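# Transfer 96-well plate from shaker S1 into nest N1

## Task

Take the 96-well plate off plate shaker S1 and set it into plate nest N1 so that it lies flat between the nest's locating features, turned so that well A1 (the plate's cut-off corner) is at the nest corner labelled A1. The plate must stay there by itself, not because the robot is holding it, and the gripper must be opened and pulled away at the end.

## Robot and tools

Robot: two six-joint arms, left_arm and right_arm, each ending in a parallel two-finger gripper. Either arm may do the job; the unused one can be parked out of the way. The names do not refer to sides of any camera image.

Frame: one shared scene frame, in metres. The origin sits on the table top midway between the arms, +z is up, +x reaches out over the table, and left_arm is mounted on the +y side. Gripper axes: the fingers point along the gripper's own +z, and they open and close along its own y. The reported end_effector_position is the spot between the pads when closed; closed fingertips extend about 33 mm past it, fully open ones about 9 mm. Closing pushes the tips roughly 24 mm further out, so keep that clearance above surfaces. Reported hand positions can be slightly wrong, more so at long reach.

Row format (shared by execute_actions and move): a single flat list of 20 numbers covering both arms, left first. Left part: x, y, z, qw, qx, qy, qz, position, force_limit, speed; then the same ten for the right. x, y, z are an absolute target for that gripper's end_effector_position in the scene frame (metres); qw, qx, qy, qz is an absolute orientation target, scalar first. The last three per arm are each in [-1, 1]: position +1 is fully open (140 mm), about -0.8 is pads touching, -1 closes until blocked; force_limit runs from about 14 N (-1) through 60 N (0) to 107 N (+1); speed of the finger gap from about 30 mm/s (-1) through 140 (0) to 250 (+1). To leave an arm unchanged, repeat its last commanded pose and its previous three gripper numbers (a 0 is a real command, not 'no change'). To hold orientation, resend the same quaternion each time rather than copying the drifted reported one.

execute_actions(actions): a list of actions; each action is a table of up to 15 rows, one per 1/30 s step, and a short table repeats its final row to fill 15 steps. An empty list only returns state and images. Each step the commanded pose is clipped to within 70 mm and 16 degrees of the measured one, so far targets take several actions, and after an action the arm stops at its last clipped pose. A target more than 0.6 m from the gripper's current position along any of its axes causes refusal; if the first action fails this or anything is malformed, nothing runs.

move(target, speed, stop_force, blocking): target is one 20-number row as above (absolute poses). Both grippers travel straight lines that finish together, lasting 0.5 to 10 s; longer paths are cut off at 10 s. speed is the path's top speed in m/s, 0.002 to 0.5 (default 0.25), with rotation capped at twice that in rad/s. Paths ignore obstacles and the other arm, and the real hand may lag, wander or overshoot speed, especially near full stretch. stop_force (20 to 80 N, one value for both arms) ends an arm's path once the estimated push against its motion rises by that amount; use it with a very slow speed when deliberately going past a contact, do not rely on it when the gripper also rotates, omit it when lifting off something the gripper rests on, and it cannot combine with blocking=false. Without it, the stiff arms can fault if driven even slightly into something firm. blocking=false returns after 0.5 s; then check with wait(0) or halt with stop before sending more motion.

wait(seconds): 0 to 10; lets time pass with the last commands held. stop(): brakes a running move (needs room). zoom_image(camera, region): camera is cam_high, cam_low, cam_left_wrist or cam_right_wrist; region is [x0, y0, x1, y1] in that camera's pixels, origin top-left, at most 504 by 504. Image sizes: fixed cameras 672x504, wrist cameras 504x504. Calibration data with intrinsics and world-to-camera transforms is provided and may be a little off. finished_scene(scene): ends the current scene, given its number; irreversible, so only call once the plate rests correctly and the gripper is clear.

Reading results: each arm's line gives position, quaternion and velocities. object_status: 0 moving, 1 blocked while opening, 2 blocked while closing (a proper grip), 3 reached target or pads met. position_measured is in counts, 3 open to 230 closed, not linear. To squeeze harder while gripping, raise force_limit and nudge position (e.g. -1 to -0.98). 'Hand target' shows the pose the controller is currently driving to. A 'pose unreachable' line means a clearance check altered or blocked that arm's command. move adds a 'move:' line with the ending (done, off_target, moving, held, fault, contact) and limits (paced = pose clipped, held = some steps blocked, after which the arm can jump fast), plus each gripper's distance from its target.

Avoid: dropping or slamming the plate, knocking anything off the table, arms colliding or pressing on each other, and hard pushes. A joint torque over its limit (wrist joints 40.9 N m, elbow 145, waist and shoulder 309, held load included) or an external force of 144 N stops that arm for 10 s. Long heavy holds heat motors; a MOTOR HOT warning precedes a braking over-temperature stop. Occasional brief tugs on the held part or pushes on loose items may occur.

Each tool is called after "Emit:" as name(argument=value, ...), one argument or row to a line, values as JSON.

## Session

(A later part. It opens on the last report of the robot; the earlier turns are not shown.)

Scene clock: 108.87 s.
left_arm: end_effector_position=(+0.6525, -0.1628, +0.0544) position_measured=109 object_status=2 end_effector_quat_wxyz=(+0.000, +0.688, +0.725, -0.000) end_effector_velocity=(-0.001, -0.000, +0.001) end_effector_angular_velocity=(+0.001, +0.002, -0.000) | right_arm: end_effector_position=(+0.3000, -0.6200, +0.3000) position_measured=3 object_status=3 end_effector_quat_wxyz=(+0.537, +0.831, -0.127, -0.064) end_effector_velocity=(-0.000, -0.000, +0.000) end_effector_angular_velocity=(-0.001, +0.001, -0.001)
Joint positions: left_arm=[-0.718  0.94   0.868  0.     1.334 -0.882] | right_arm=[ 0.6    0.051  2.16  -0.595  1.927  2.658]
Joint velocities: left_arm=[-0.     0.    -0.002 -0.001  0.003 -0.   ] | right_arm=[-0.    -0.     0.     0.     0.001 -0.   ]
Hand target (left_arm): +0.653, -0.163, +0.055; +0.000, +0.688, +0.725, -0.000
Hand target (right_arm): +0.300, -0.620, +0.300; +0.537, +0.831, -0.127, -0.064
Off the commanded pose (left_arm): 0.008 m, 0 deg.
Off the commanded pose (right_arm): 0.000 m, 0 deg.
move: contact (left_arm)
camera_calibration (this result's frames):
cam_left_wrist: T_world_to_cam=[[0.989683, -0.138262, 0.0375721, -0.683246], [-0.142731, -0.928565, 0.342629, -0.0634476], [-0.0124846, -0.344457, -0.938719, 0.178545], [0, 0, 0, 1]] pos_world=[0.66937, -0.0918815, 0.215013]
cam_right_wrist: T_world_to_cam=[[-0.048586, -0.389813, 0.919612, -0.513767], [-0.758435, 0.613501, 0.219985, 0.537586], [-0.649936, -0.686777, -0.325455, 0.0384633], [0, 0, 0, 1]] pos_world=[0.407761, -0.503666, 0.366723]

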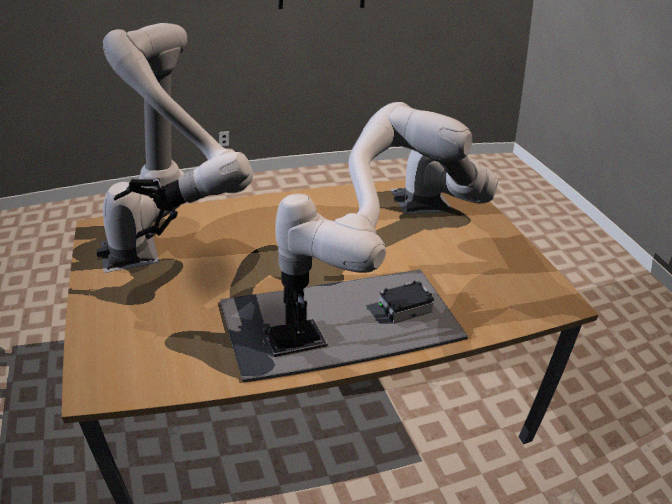

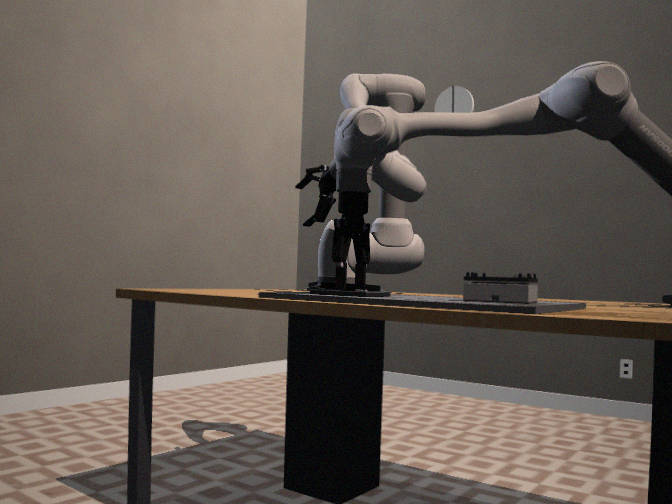

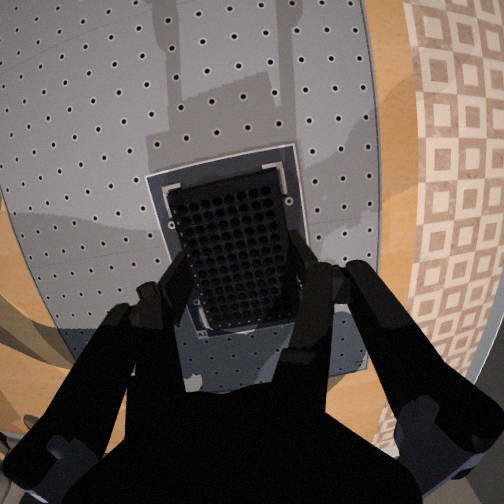

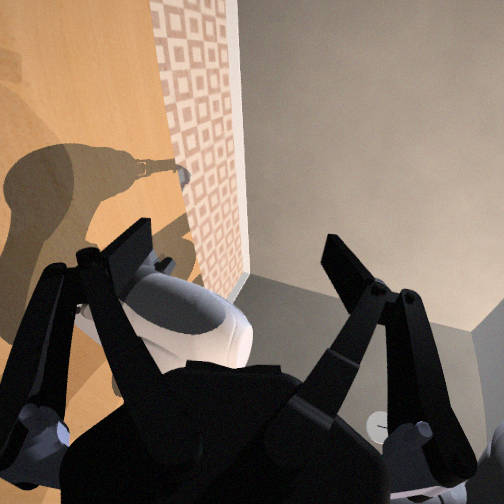

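Emit:
execute_actions(
  actions=[
    [[0.6525,-0.1628,0.058,0,0.6884,0.7254,0,-1,0.55,-0.5, 0.3,-0.62,0.3,0.537,0.831,-0.127,-0.064,1,0,0]],
    [[0.6526,-0.1628,0.058,0,0.6947,0.7193,0,-1,0.55,-0.5, 0.3,-0.62,0.3,0.537,0.831,-0.127,-0.064,1,0,0]],
  ],
)

Emit:
move(
  target=[0.6526,-0.1628,0.046,0,0.6947,0.7193,0,-1,0.55,-0.5, 0.3,-0.62,0.3,0.537,0.831,-0.127,-0.064,1,0,0],
  speed=0.005,
  stop_force=22,
)

Emit:
zoom_image(
  camera="cam_left_wrist",
  region=[140,140,340,340],
)

Scene clock: 114.73 s.
left_arm: end_effector_position=(+0.6526, -0.1629, +0.0581) position_measured=109 object_status=2 end_effector_quat_wxyz=(+0.000, +0.695, +0.719, -0.000) end_effector_velocity=(-0.001, -0.000, +0.000) end_effector_angular_velocity=(+0.001, +0.000, +0.001) | right_arm: end_effector_position=(+0.3000, -0.6200, +0.3000) position_measured=3 object_status=3 end_effector_quat_wxyz=(+0.537, +0.831, -0.127, -0.064) end_effector_velocity=(-0.000, +0.000, +0.000) end_effector_angular_velocity=(-0.001, +0.000, +0.000)
Joint positions: left_arm=[-0.718  0.938  0.864  0.     1.339 -0.865] | right_arm=[ 0.6    0.051  2.16  -0.595  1.927  2.658]
Joint velocities: left_arm=[-0.001 -0.    -0.     0.     0.001 -0.001] | right_arm=[ 0.001  0.    -0.     0.     0.001  0.   ]
Hand target (left_arm): +0.653, -0.163, +0.058; +0.000, +0.695, +0.719, -0.000
Hand target (right_arm): +0.300, -0.620, +0.300; +0.537, +0.831, -0.127, -0.064
Off the commanded pose (left_arm): 0.000 m, 0 deg.
Off the commanded pose (right_arm): 0.000 m, 0 deg.
camera_calibration (this result's frames):
cam_left_wrist: T_world_to_cam=[[0.987098, -0.155684, 0.0374214, -0.68455], [-0.159026, -0.925957, 0.342511, -0.0536944], [-0.0186731, -0.344043, -0.938768, 0.186171], [0, 0, 0, 1]] pos_world=[0.670656, -0.0922418, 0.218779]
cam_right_wrist: T_world_to_cam=[[-0.0485861, -0.389813, 0.919612, -0.513767], [-0.758435, 0.613501, 0.219985, 0.537586], [-0.649935, -0.686777, -0.325455, 0.0384635], [0, 0, 0, 1]] pos_world=[0.407761, -0.503666, 0.366723]

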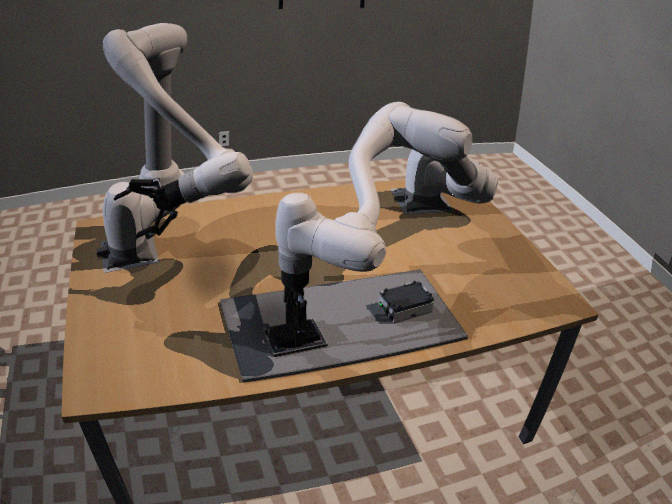

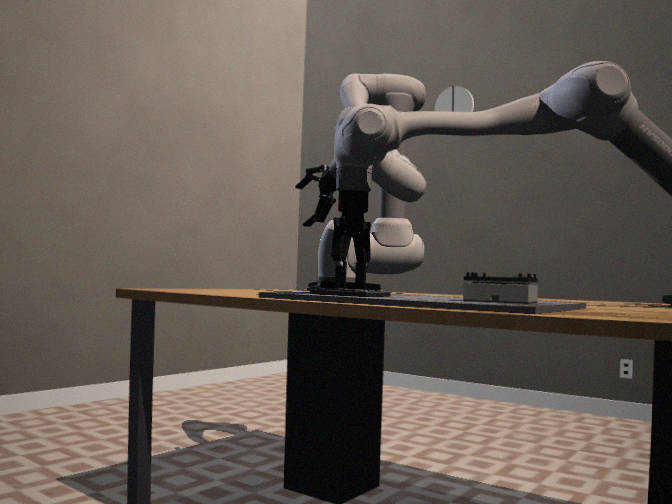

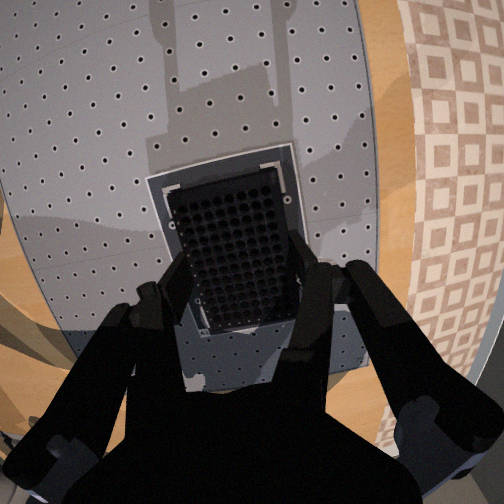

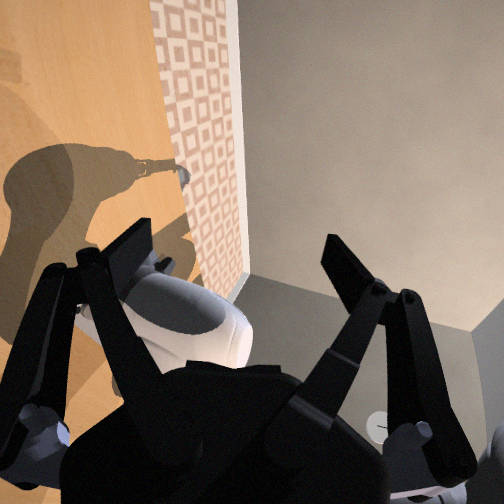

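Scene clock: 115.83 s.
left_arm: end_effector_position=(+0.6526, -0.1629, +0.0543) position_measured=109 object_status=2 end_effector_quat_wxyz=(+0.000, +0.695, +0.719, -0.000) end_effector_velocity=(-0.001, +0.000, +0.001) end_effector_angular_velocity=(+0.002, +0.002, +0.001) | right_arm: end_effector_position=(+0.3000, -0.6200, +0.3000) position_measured=3 object_status=3 end_effector_quat_wxyz=(+0.537, +0.831, -0.127, -0.064) end_effector_velocity=(+0.000, -0.000, -0.000) end_effector_angular_velocity=(+0.000, -0.000, -0.001)
Joint positions: left_arm=[-0.718  0.94   0.867  0.     1.333 -0.865] | right_arm=[ 0.6    0.051  2.16  -0.595  1.927  2.658]
Joint velocities: left_arm=[-0.     0.    -0.002 -0.     0.005 -0.001] | right_arm=[-0.001  0.    -0.     0.    -0.     0.   ]
Hand target (left_arm): +0.653, -0.163, +0.055; +0.000, +0.695, +0.719, -0.000
Hand target (right_arm): +0.300, -0.620, +0.300; +0.537, +0.831, -0.127, -0.064
Off the commanded pose (left_arm): 0.008 m, 0 deg.
Off the commanded pose (right_arm): 0.000 m, 0 deg.
move: contact (left_arm)
camera_calibration (this result's frames):
cam_left_wrist: T_world_to_cam=[[0.98709, -0.155678, 0.0376422, -0.68445], [-0.159093, -0.925885, 0.342674, -0.0523608], [-0.0184945, -0.344239, -0.9387, 0.182403], [0, 0, 0, 1]] pos_world=[0.670657, -0.0922435, 0.214929]
cam_right_wrist: T_world_to_cam=[[-0.0485858, -0.389813, 0.919612, -0.513767], [-0.758435, 0.613501, 0.219986, 0.537586], [-0.649935, -0.686777, -0.325455, 0.0384632], [0, 0, 0, 1]] pos_world=[0.407761, -0.503666, 0.366723]

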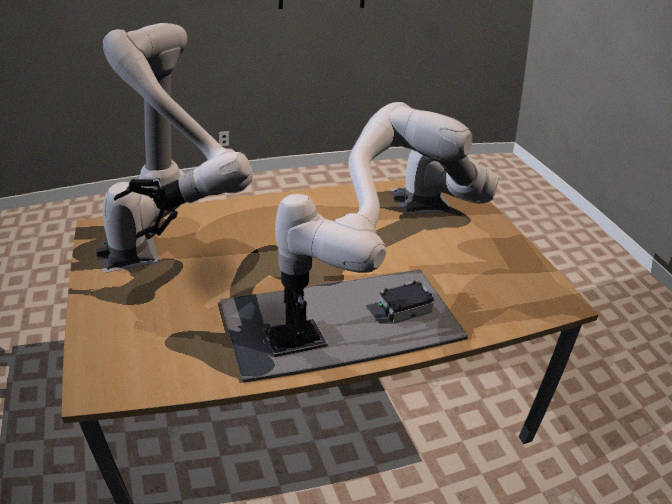

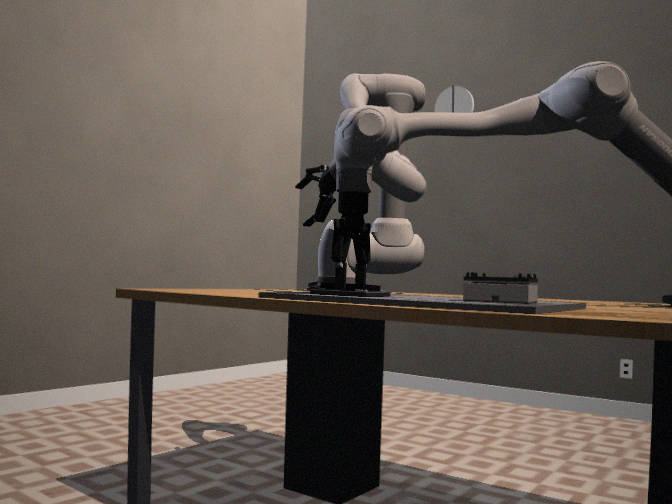

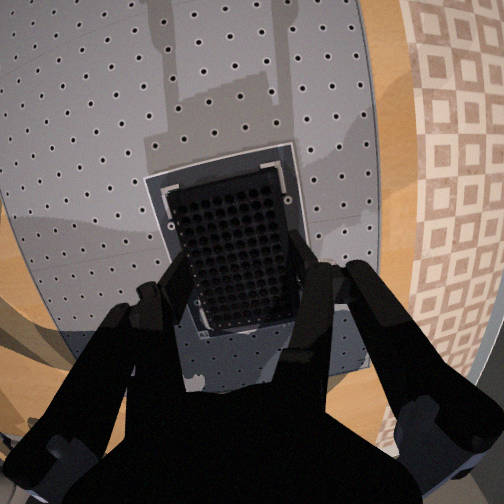

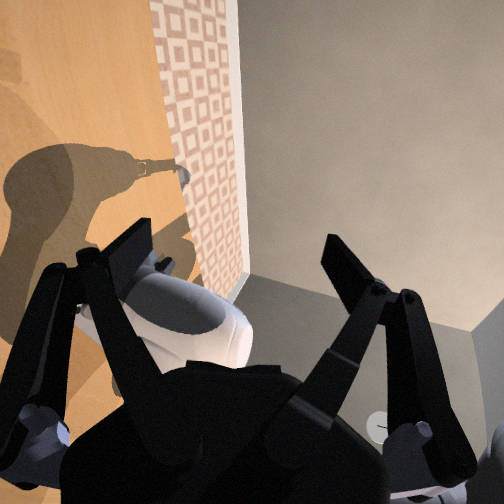

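Region (140, 140, 340, 340) of cam_left_wrist's 504x504 image, scaled by 2.520, with more detail than that image has.

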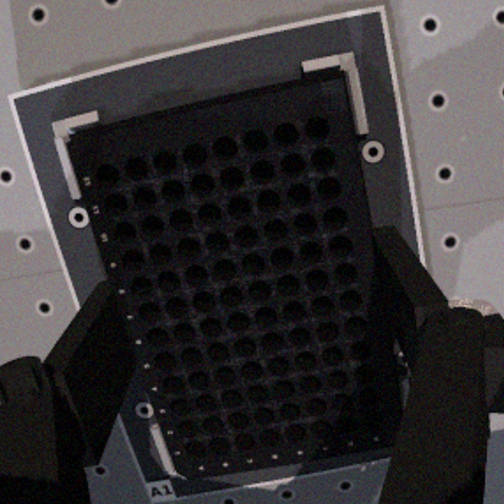

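Emit:
execute_actions(
  actions=[
    [[0.6526,-0.1628,0.055,0,0.6947,0.7193,0,0.35,0.5,-0.5, 0.3,-0.62,0.3,0.537,0.831,-0.127,-0.064,1,0,0]],
    [[0.6526,-0.1628,0.055,0,0.6947,0.7193,0,0.35,0.5,-0.5, 0.3,-0.62,0.3,0.537,0.831,-0.127,-0.064,1,0,0]],
  ],
)

Emit:
move(
  target=[0.6526,-0.1628,0.10,0,0.6947,0.7193,0,0.35,0.5,0, 0.3,-0.62,0.3,0.537,0.831,-0.127,-0.064,1,0,0],
  speed=0.08,
)

Emit:
move(
  target=[0.6526,-0.1628,0.088,0,0.6947,0.7193,0,-0.6,0.5,1, 0.3,-0.62,0.3,0.537,0.831,-0.127,-0.064,1,0,0],
  speed=0.02,
)

Emit:
move(
  target=[0.6526,-0.1628,0.063,0,0.6947,0.7193,0,-0.6,0.5,1, 0.3,-0.62,0.3,0.537,0.831,-0.127,-0.064,1,0,0],
  speed=0.008,
  stop_force=25,
)

Emit:
move(
  target=[0.6526,-0.12,0.17,0,0.6947,0.7193,0,1,0.5,0, 0.3,-0.62,0.3,0.537,0.831,-0.127,-0.064,1,0,0],
  speed=0.15,
)

Emit:
zoom_image(
  camera="cam_left_wrist",
  region=[150,160,330,360],
)

Emit:
zoom_image(
  camera="cam_high",
  region=[250,305,340,372],
)

Scene clock: 126.33 s.
left_arm: end_effector_position=(+0.6526, -0.1628, +0.0550) position_measured=85 object_status=3 end_effector_quat_wxyz=(-0.000, +0.695, +0.719, +0.000) end_effector_velocity=(+0.001, -0.000, +0.000) end_effector_angular_velocity=(-0.001, -0.001, -0.002) | right_arm: end_effector_position=(+0.3000, -0.6200, +0.3000) position_measured=3 object_status=3 end_effector_quat_wxyz=(+0.537, +0.831, -0.127, -0.064) end_effector_velocity=(+0.000, -0.000, +0.000) end_effector_angular_velocity=(-0.001, -0.000, -0.001)
Joint positions: left_arm=[-0.718  0.94   0.867  0.     1.335 -0.865] | right_arm=[ 0.6    0.051  2.16  -0.595  1.927  2.658]
Joint velocities: left_arm=[ 0.     0.    -0.     0.    -0.001  0.002] | right_arm=[-0.001 -0.    -0.    -0.001  0.001  0.   ]
Hand target (left_arm): +0.653, -0.163, +0.055; -0.000, +0.695, +0.719, -0.000
Hand target (right_arm): +0.300, -0.620, +0.300; +0.537, +0.831, -0.127, -0.064
Off the commanded pose (left_arm): 0.000 m, 0 deg.
Off the commanded pose (right_arm): 0.000 m, 0 deg.
camera_calibration (this result's frames):
cam_left_wrist: T_world_to_cam=[[0.987112, -0.15562, 0.0373018, -0.684458], [-0.158927, -0.926007, 0.342424, -0.0526165], [-0.0187463, -0.343939, -0.938805, 0.183294], [0, 0, 0, 1]] pos_world=[0.670711, -0.0921969, 0.215626]
cam_right_wrist: T_world_to_cam=[[-0.0485859, -0.389813, 0.919612, -0.513767], [-0.758435, 0.613501, 0.219986, 0.537586], [-0.649936, -0.686777, -0.325455, 0.0384634], [0, 0, 0, 1]] pos_world=[0.407761, -0.503666, 0.366723]

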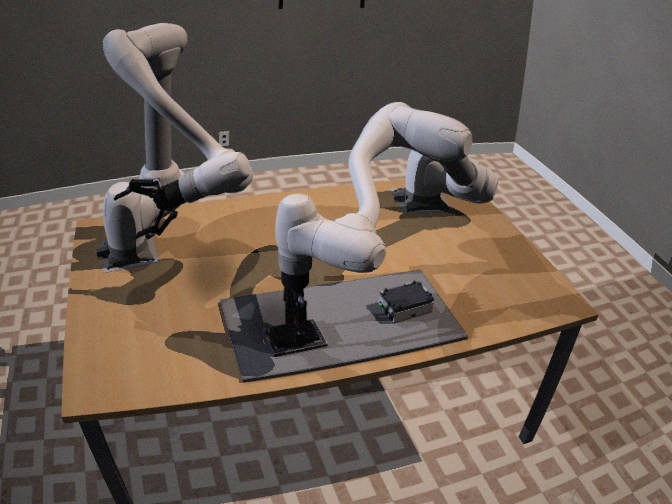

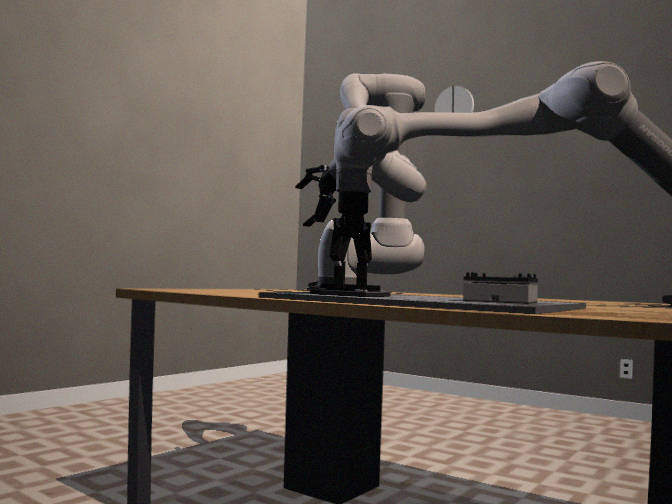

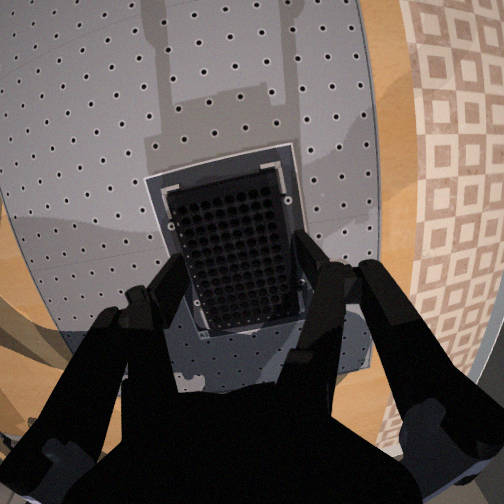

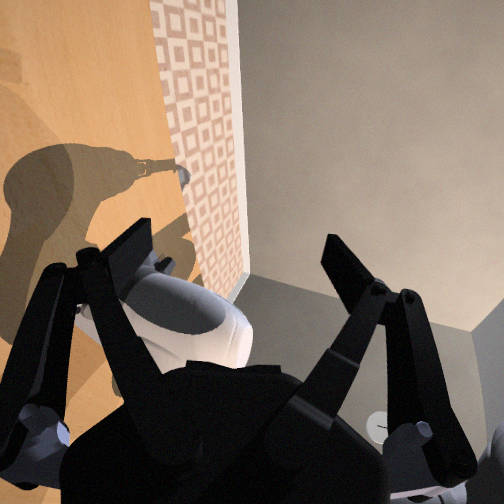

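Scene clock: 127.20 s.
left_arm: end_effector_position=(+0.6526, -0.1628, +0.0999) position_measured=85 object_status=3 end_effector_quat_wxyz=(-0.000, +0.695, +0.719, +0.000) end_effector_velocity=(+0.000, -0.000, +0.001) end_effector_angular_velocity=(-0.001, -0.001, -0.001) | right_arm: end_effector_position=(+0.3000, -0.6200, +0.3000) position_measured=3 object_status=3 end_effector_quat_wxyz=(+0.537, +0.831, -0.127, -0.064) end_effector_velocity=(+0.000, +0.000, -0.000) end_effector_angular_velocity=(+0.000, -0.001, +0.002)
Joint positions: left_arm=[-0.718  0.921  0.822  0.     1.399 -0.865] | right_arm=[ 0.6    0.051  2.16  -0.595  1.927  2.658]
Joint velocities: left_arm=[ 0.    -0.    -0.001 -0.     0.     0.001] | right_arm=[ 0.001  0.    -0.    -0.001 -0.001 -0.   ]
Hand target (left_arm): +0.653, -0.163, +0.100; -0.000, +0.695, +0.719, -0.000
Hand target (right_arm): +0.300, -0.620, +0.300; +0.537, +0.831, -0.127, -0.064
Off the commanded pose (left_arm): 0.000 m, 0 deg.
Off the commanded pose (right_arm): 0.000 m, 0 deg.
move: done
camera_calibration (this result's frames):
cam_left_wrist: T_world_to_cam=[[0.987099, -0.155705, 0.0373002, -0.686186], [-0.159005, -0.925994, 0.342422, -0.0679899], [-0.018777, -0.343936, -0.938805, 0.225505], [0, 0, 0, 1]] pos_world=[0.670757, -0.0922415, 0.260582]
cam_right_wrist: T_world_to_cam=[[-0.0485862, -0.389813, 0.919612, -0.513767], [-0.758435, 0.613501, 0.219985, 0.537586], [-0.649935, -0.686777, -0.325455, 0.0384635], [0, 0, 0, 1]] pos_world=[0.407761, -0.503666, 0.366723]

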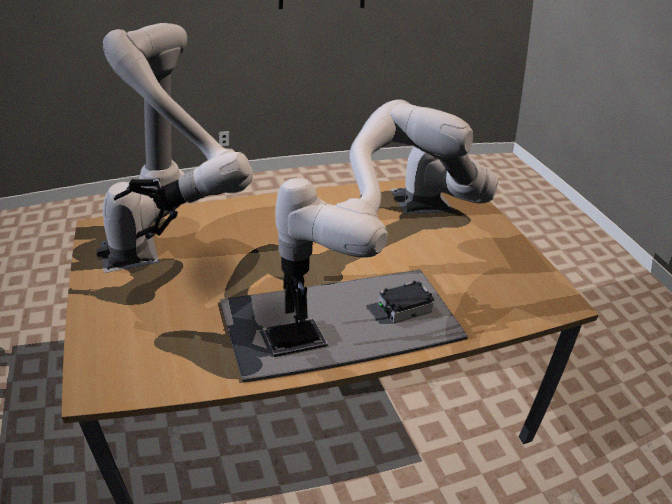

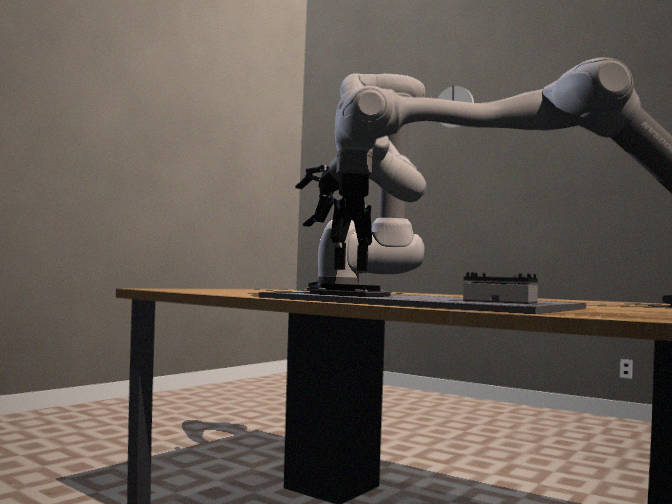

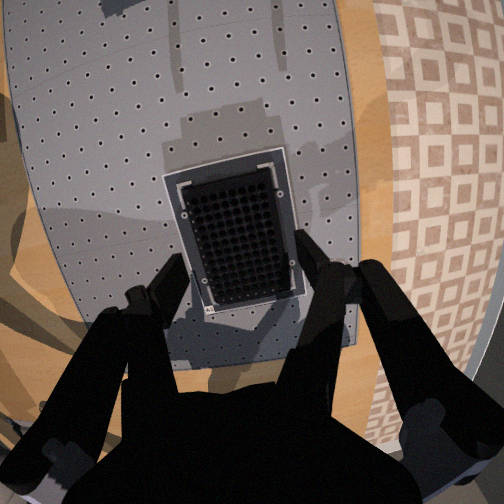

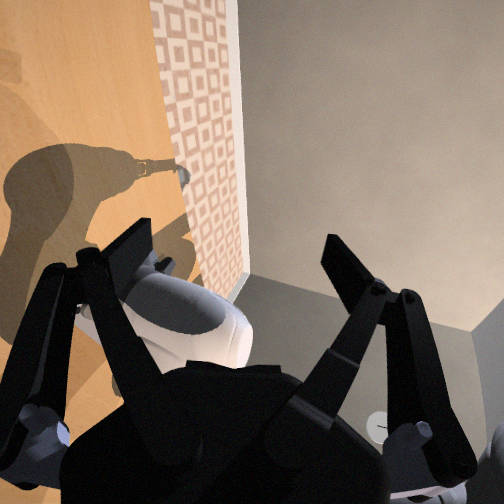

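Scene clock: 128.03 s.
left_arm: end_effector_position=(+0.6526, -0.1628, +0.0881) position_measured=205 object_status=3 end_effector_quat_wxyz=(+0.000, +0.695, +0.719, +0.000) end_effector_velocity=(-0.000, -0.000, -0.000) end_effector_angular_velocity=(-0.001, +0.001, +0.001) | right_arm: end_effector_position=(+0.3000, -0.6200, +0.3000) position_measured=3 object_status=3 end_effector_quat_wxyz=(+0.537, +0.831, -0.127, -0.064) end_effector_velocity=(-0.000, -0.000, -0.000) end_effector_angular_velocity=(+0.001, +0.000, -0.001)
Joint positions: left_arm=[-0.718  0.925  0.835  0.     1.382 -0.865] | right_arm=[ 0.6    0.051  2.16  -0.595  1.927  2.658]
Joint velocities: left_arm=[-0.    -0.     0.001 -0.002 -0.001 -0.001] | right_arm=[-0.001 -0.    -0.     0.001 -0.001 -0.   ]
Hand target (left_arm): +0.653, -0.163, +0.088; -0.000, +0.695, +0.719, +0.000
Hand target (right_arm): +0.300, -0.620, +0.300; +0.537, +0.831, -0.127, -0.064
Off the commanded pose (left_arm): 0.000 m, 0 deg.
Off the commanded pose (right_arm): 0.000 m, 0 deg.
move: done
camera_calibration (this result's frames):
cam_left_wrist: T_world_to_cam=[[0.987115, -0.155597, 0.0373434, -0.685686], [-0.158918, -0.925997, 0.342454, -0.0639474], [-0.0187048, -0.343976, -0.938792, 0.214327], [0, 0, 0, 1]] pos_world=[0.670697, -0.0921822, 0.248714]
cam_right_wrist: T_world_to_cam=[[-0.0485861, -0.389813, 0.919612, -0.513767], [-0.758435, 0.613501, 0.219985, 0.537586], [-0.649935, -0.686777, -0.325455, 0.0384634], [0, 0, 0, 1]] pos_world=[0.407761, -0.503666, 0.366723]

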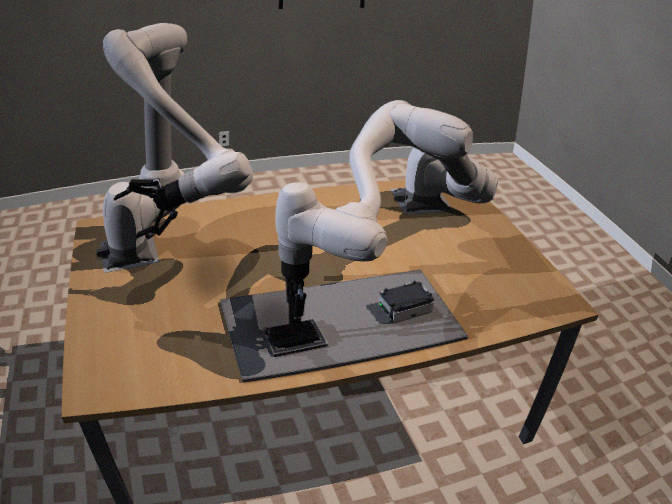

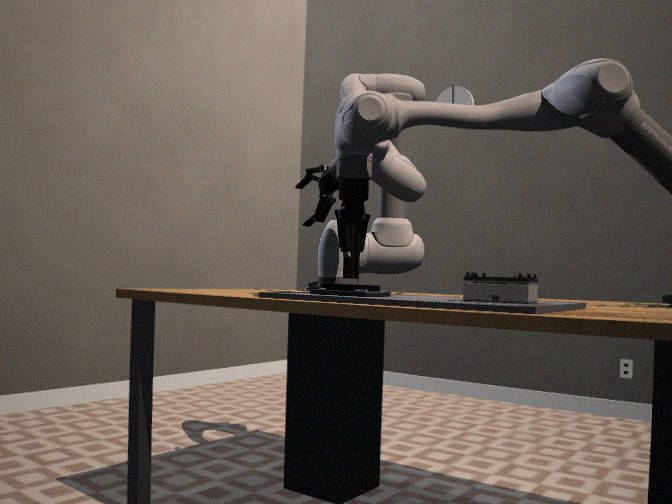

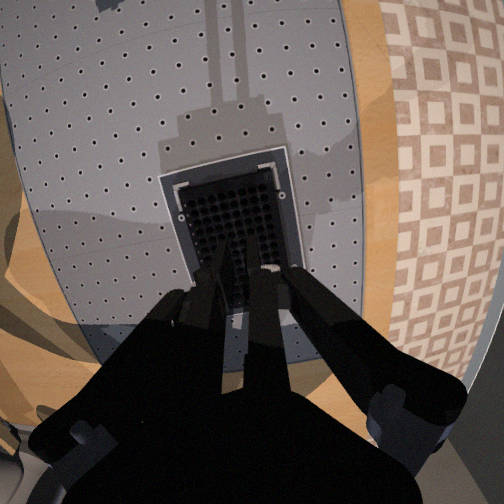

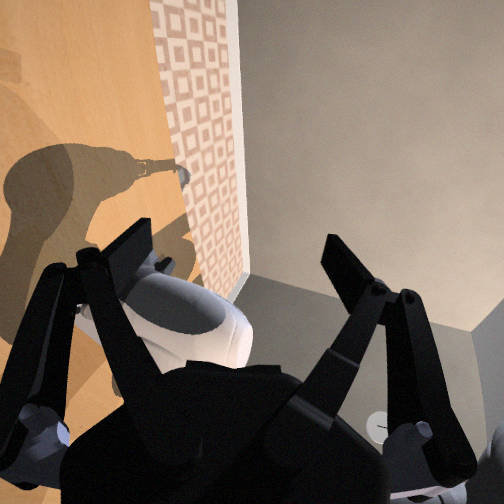

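Scene clock: 130.50 s.
left_arm: end_effector_position=(+0.6526, -0.1628, +0.0713) position_measured=205 object_status=3 end_effector_quat_wxyz=(+0.000, +0.695, +0.719, -0.000) end_effector_velocity=(+0.000, +0.001, +0.001) end_effector_angular_velocity=(+0.004, +0.002, +0.002) | right_arm: end_effector_position=(+0.3000, -0.6200, +0.3000) position_measured=3 object_status=3 end_effector_quat_wxyz=(+0.537, +0.831, -0.127, -0.064) end_effector_velocity=(-0.000, -0.000, +0.000) end_effector_angular_velocity=(+0.000, +0.001, -0.002)
Joint positions: left_arm=[-0.718  0.932  0.852  0.     1.357 -0.865] | right_arm=[ 0.6    0.051  2.16  -0.595  1.927  2.658]
Joint velocities: left_arm=[ 0.     0.001 -0.003  0.001  0.006 -0.002] | right_arm=[-0.001  0.    -0.     0.001  0.001 -0.   ]
Hand target (left_arm): +0.653, -0.163, +0.072; +0.000, +0.695, +0.719, -0.000
Hand target (right_arm): +0.300, -0.620, +0.300; +0.537, +0.831, -0.127, -0.064
Off the commanded pose (left_arm): 0.008 m, 0 deg.
Off the commanded pose (right_arm): 0.000 m, 0 deg.
move: contact (left_arm)
camera_calibration (this result's frames):
cam_left_wrist: T_world_to_cam=[[0.987109, -0.155571, 0.0376077, -0.685105], [-0.158981, -0.925914, 0.342649, -0.058209], [-0.0184848, -0.344211, -0.93871, 0.198447], [0, 0, 0, 1]] pos_world=[0.670687, -0.0921717, 0.231994]
cam_right_wrist: T_world_to_cam=[[-0.048586, -0.389813, 0.919612, -0.513767], [-0.758435, 0.613501, 0.219985, 0.537586], [-0.649936, -0.686777, -0.325455, 0.0384634], [0, 0, 0, 1]] pos_world=[0.407761, -0.503666, 0.366723]

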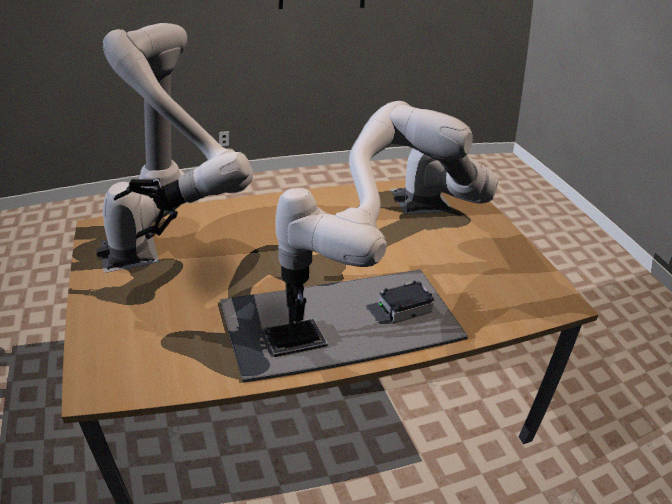

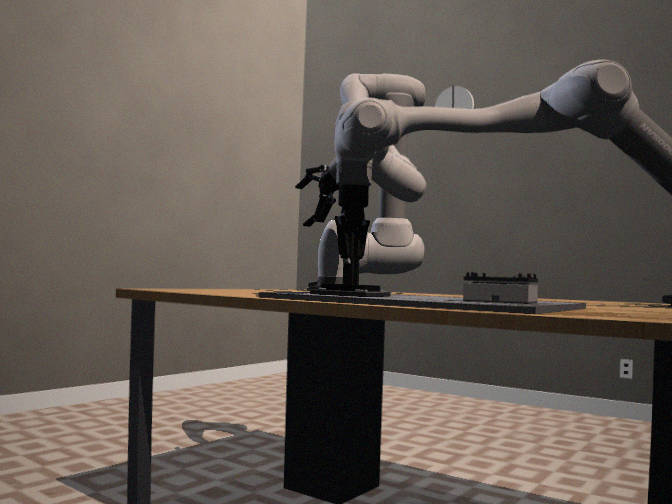

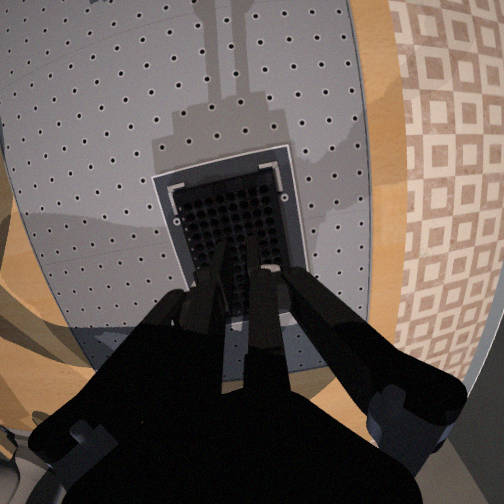

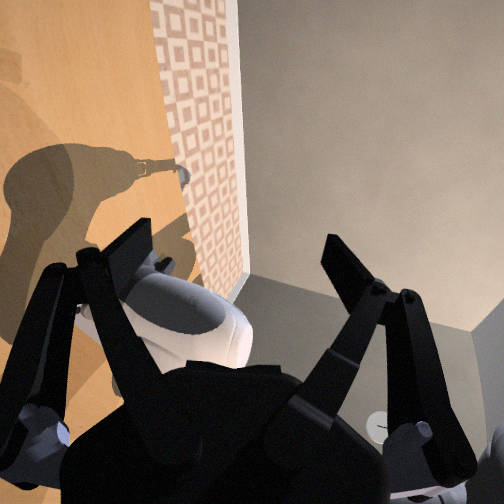

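Scene clock: 131.63 s.
left_arm: end_effector_position=(+0.6526, -0.1201, +0.1699) position_measured=3 object_status=3 end_effector_quat_wxyz=(-0.000, +0.695, +0.719, -0.000) end_effector_velocity=(+0.000, +0.001, +0.000) end_effector_angular_velocity=(-0.001, +0.000, +0.003) | right_arm: end_effector_position=(+0.3000, -0.6200, +0.3000) position_measured=3 object_status=3 end_effector_quat_wxyz=(+0.537, +0.831, -0.127, -0.064) end_effector_velocity=(-0.000, +0.000, +0.000) end_effector_angular_velocity=(-0.000, -0.000, +0.001)
Joint positions: left_arm=[-0.69   0.834  0.856 -0.     1.451 -0.836] | right_arm=[ 0.6    0.051  2.16  -0.595  1.927  2.658]
Joint velocities: left_arm=[ 0.001 -0.    -0.    -0.001  0.    -0.002] | right_arm=[ 0.001 -0.    -0.     0.     0.001  0.   ]
Hand target (left_arm): +0.653, -0.120, +0.170; +0.000, +0.695, +0.719, -0.000
Hand target (right_arm): +0.300, -0.620, +0.300; +0.537, +0.831, -0.127, -0.064
Off the commanded pose (left_arm): 0.000 m, 0 deg.
Off the commanded pose (right_arm): 0.000 m, 0 deg.
move: done
camera_calibration (this result's frames):
cam_left_wrist: T_world_to_cam=[[0.987094, -0.155749, 0.0372414, -0.68214], [-0.159025, -0.925949, 0.342533, -0.0524173], [-0.0188657, -0.344035, -0.938767, 0.305966], [0, 0, 0, 1]] pos_world=[0.670773, -0.0495154, 0.33059]
cam_right_wrist: T_world_to_cam=[[-0.048586, -0.389813, 0.919612, -0.513767], [-0.758435, 0.613501, 0.219985, 0.537586], [-0.649936, -0.686777, -0.325455, 0.0384634], [0, 0, 0, 1]] pos_world=[0.407761, -0.503666, 0.366723]

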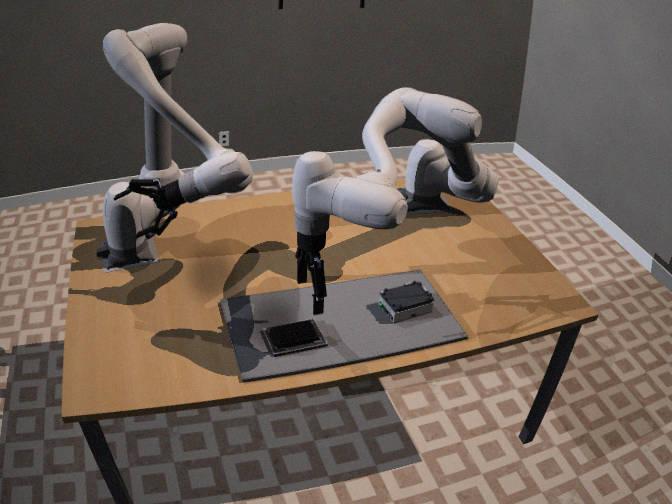

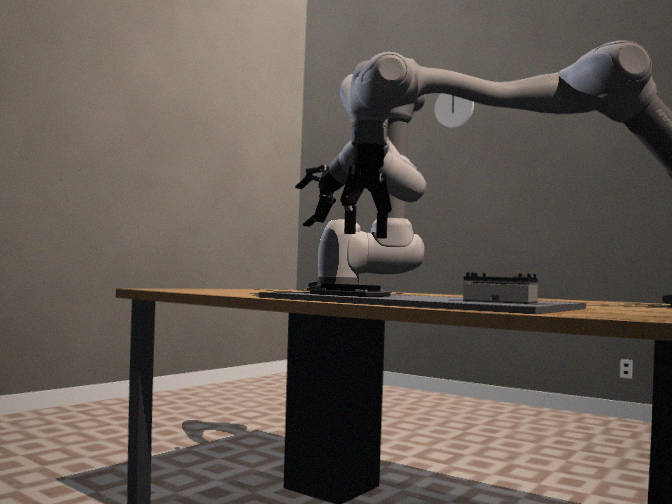

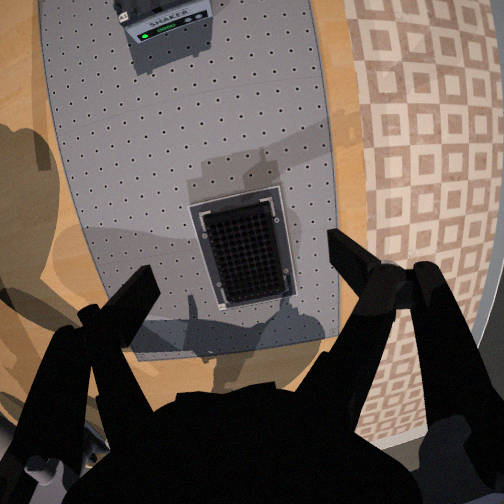

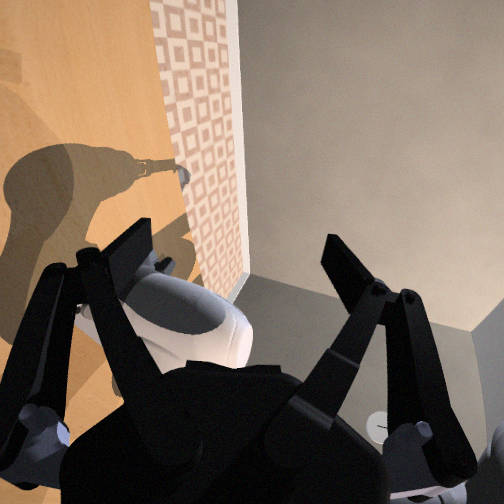

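Region (150, 160, 330, 360) of cam_left_wrist's 504x504 image, scaled by 2.520, with more detail than that image has; it fills the left 454 columns of this view, and the rest is white.

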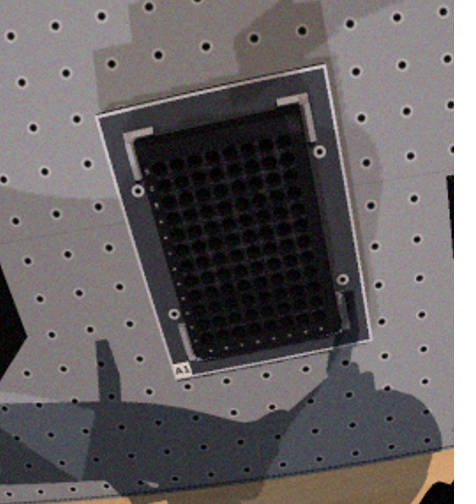

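Region (250, 305, 340, 372) of cam_high's 672x504 image, scaled by 5.600, with more detail than that image has; it fills the top 375 rows of this view, and the rest is white.

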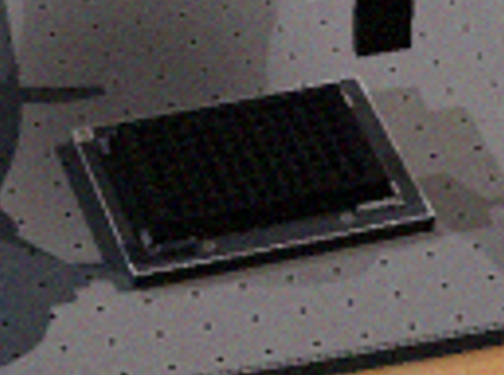

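Contact at 0.0713 matches the seated height, and all four corners are visible.

Emit:
finished_scene(
  scene=2,
)

The scene is finished: the task was done.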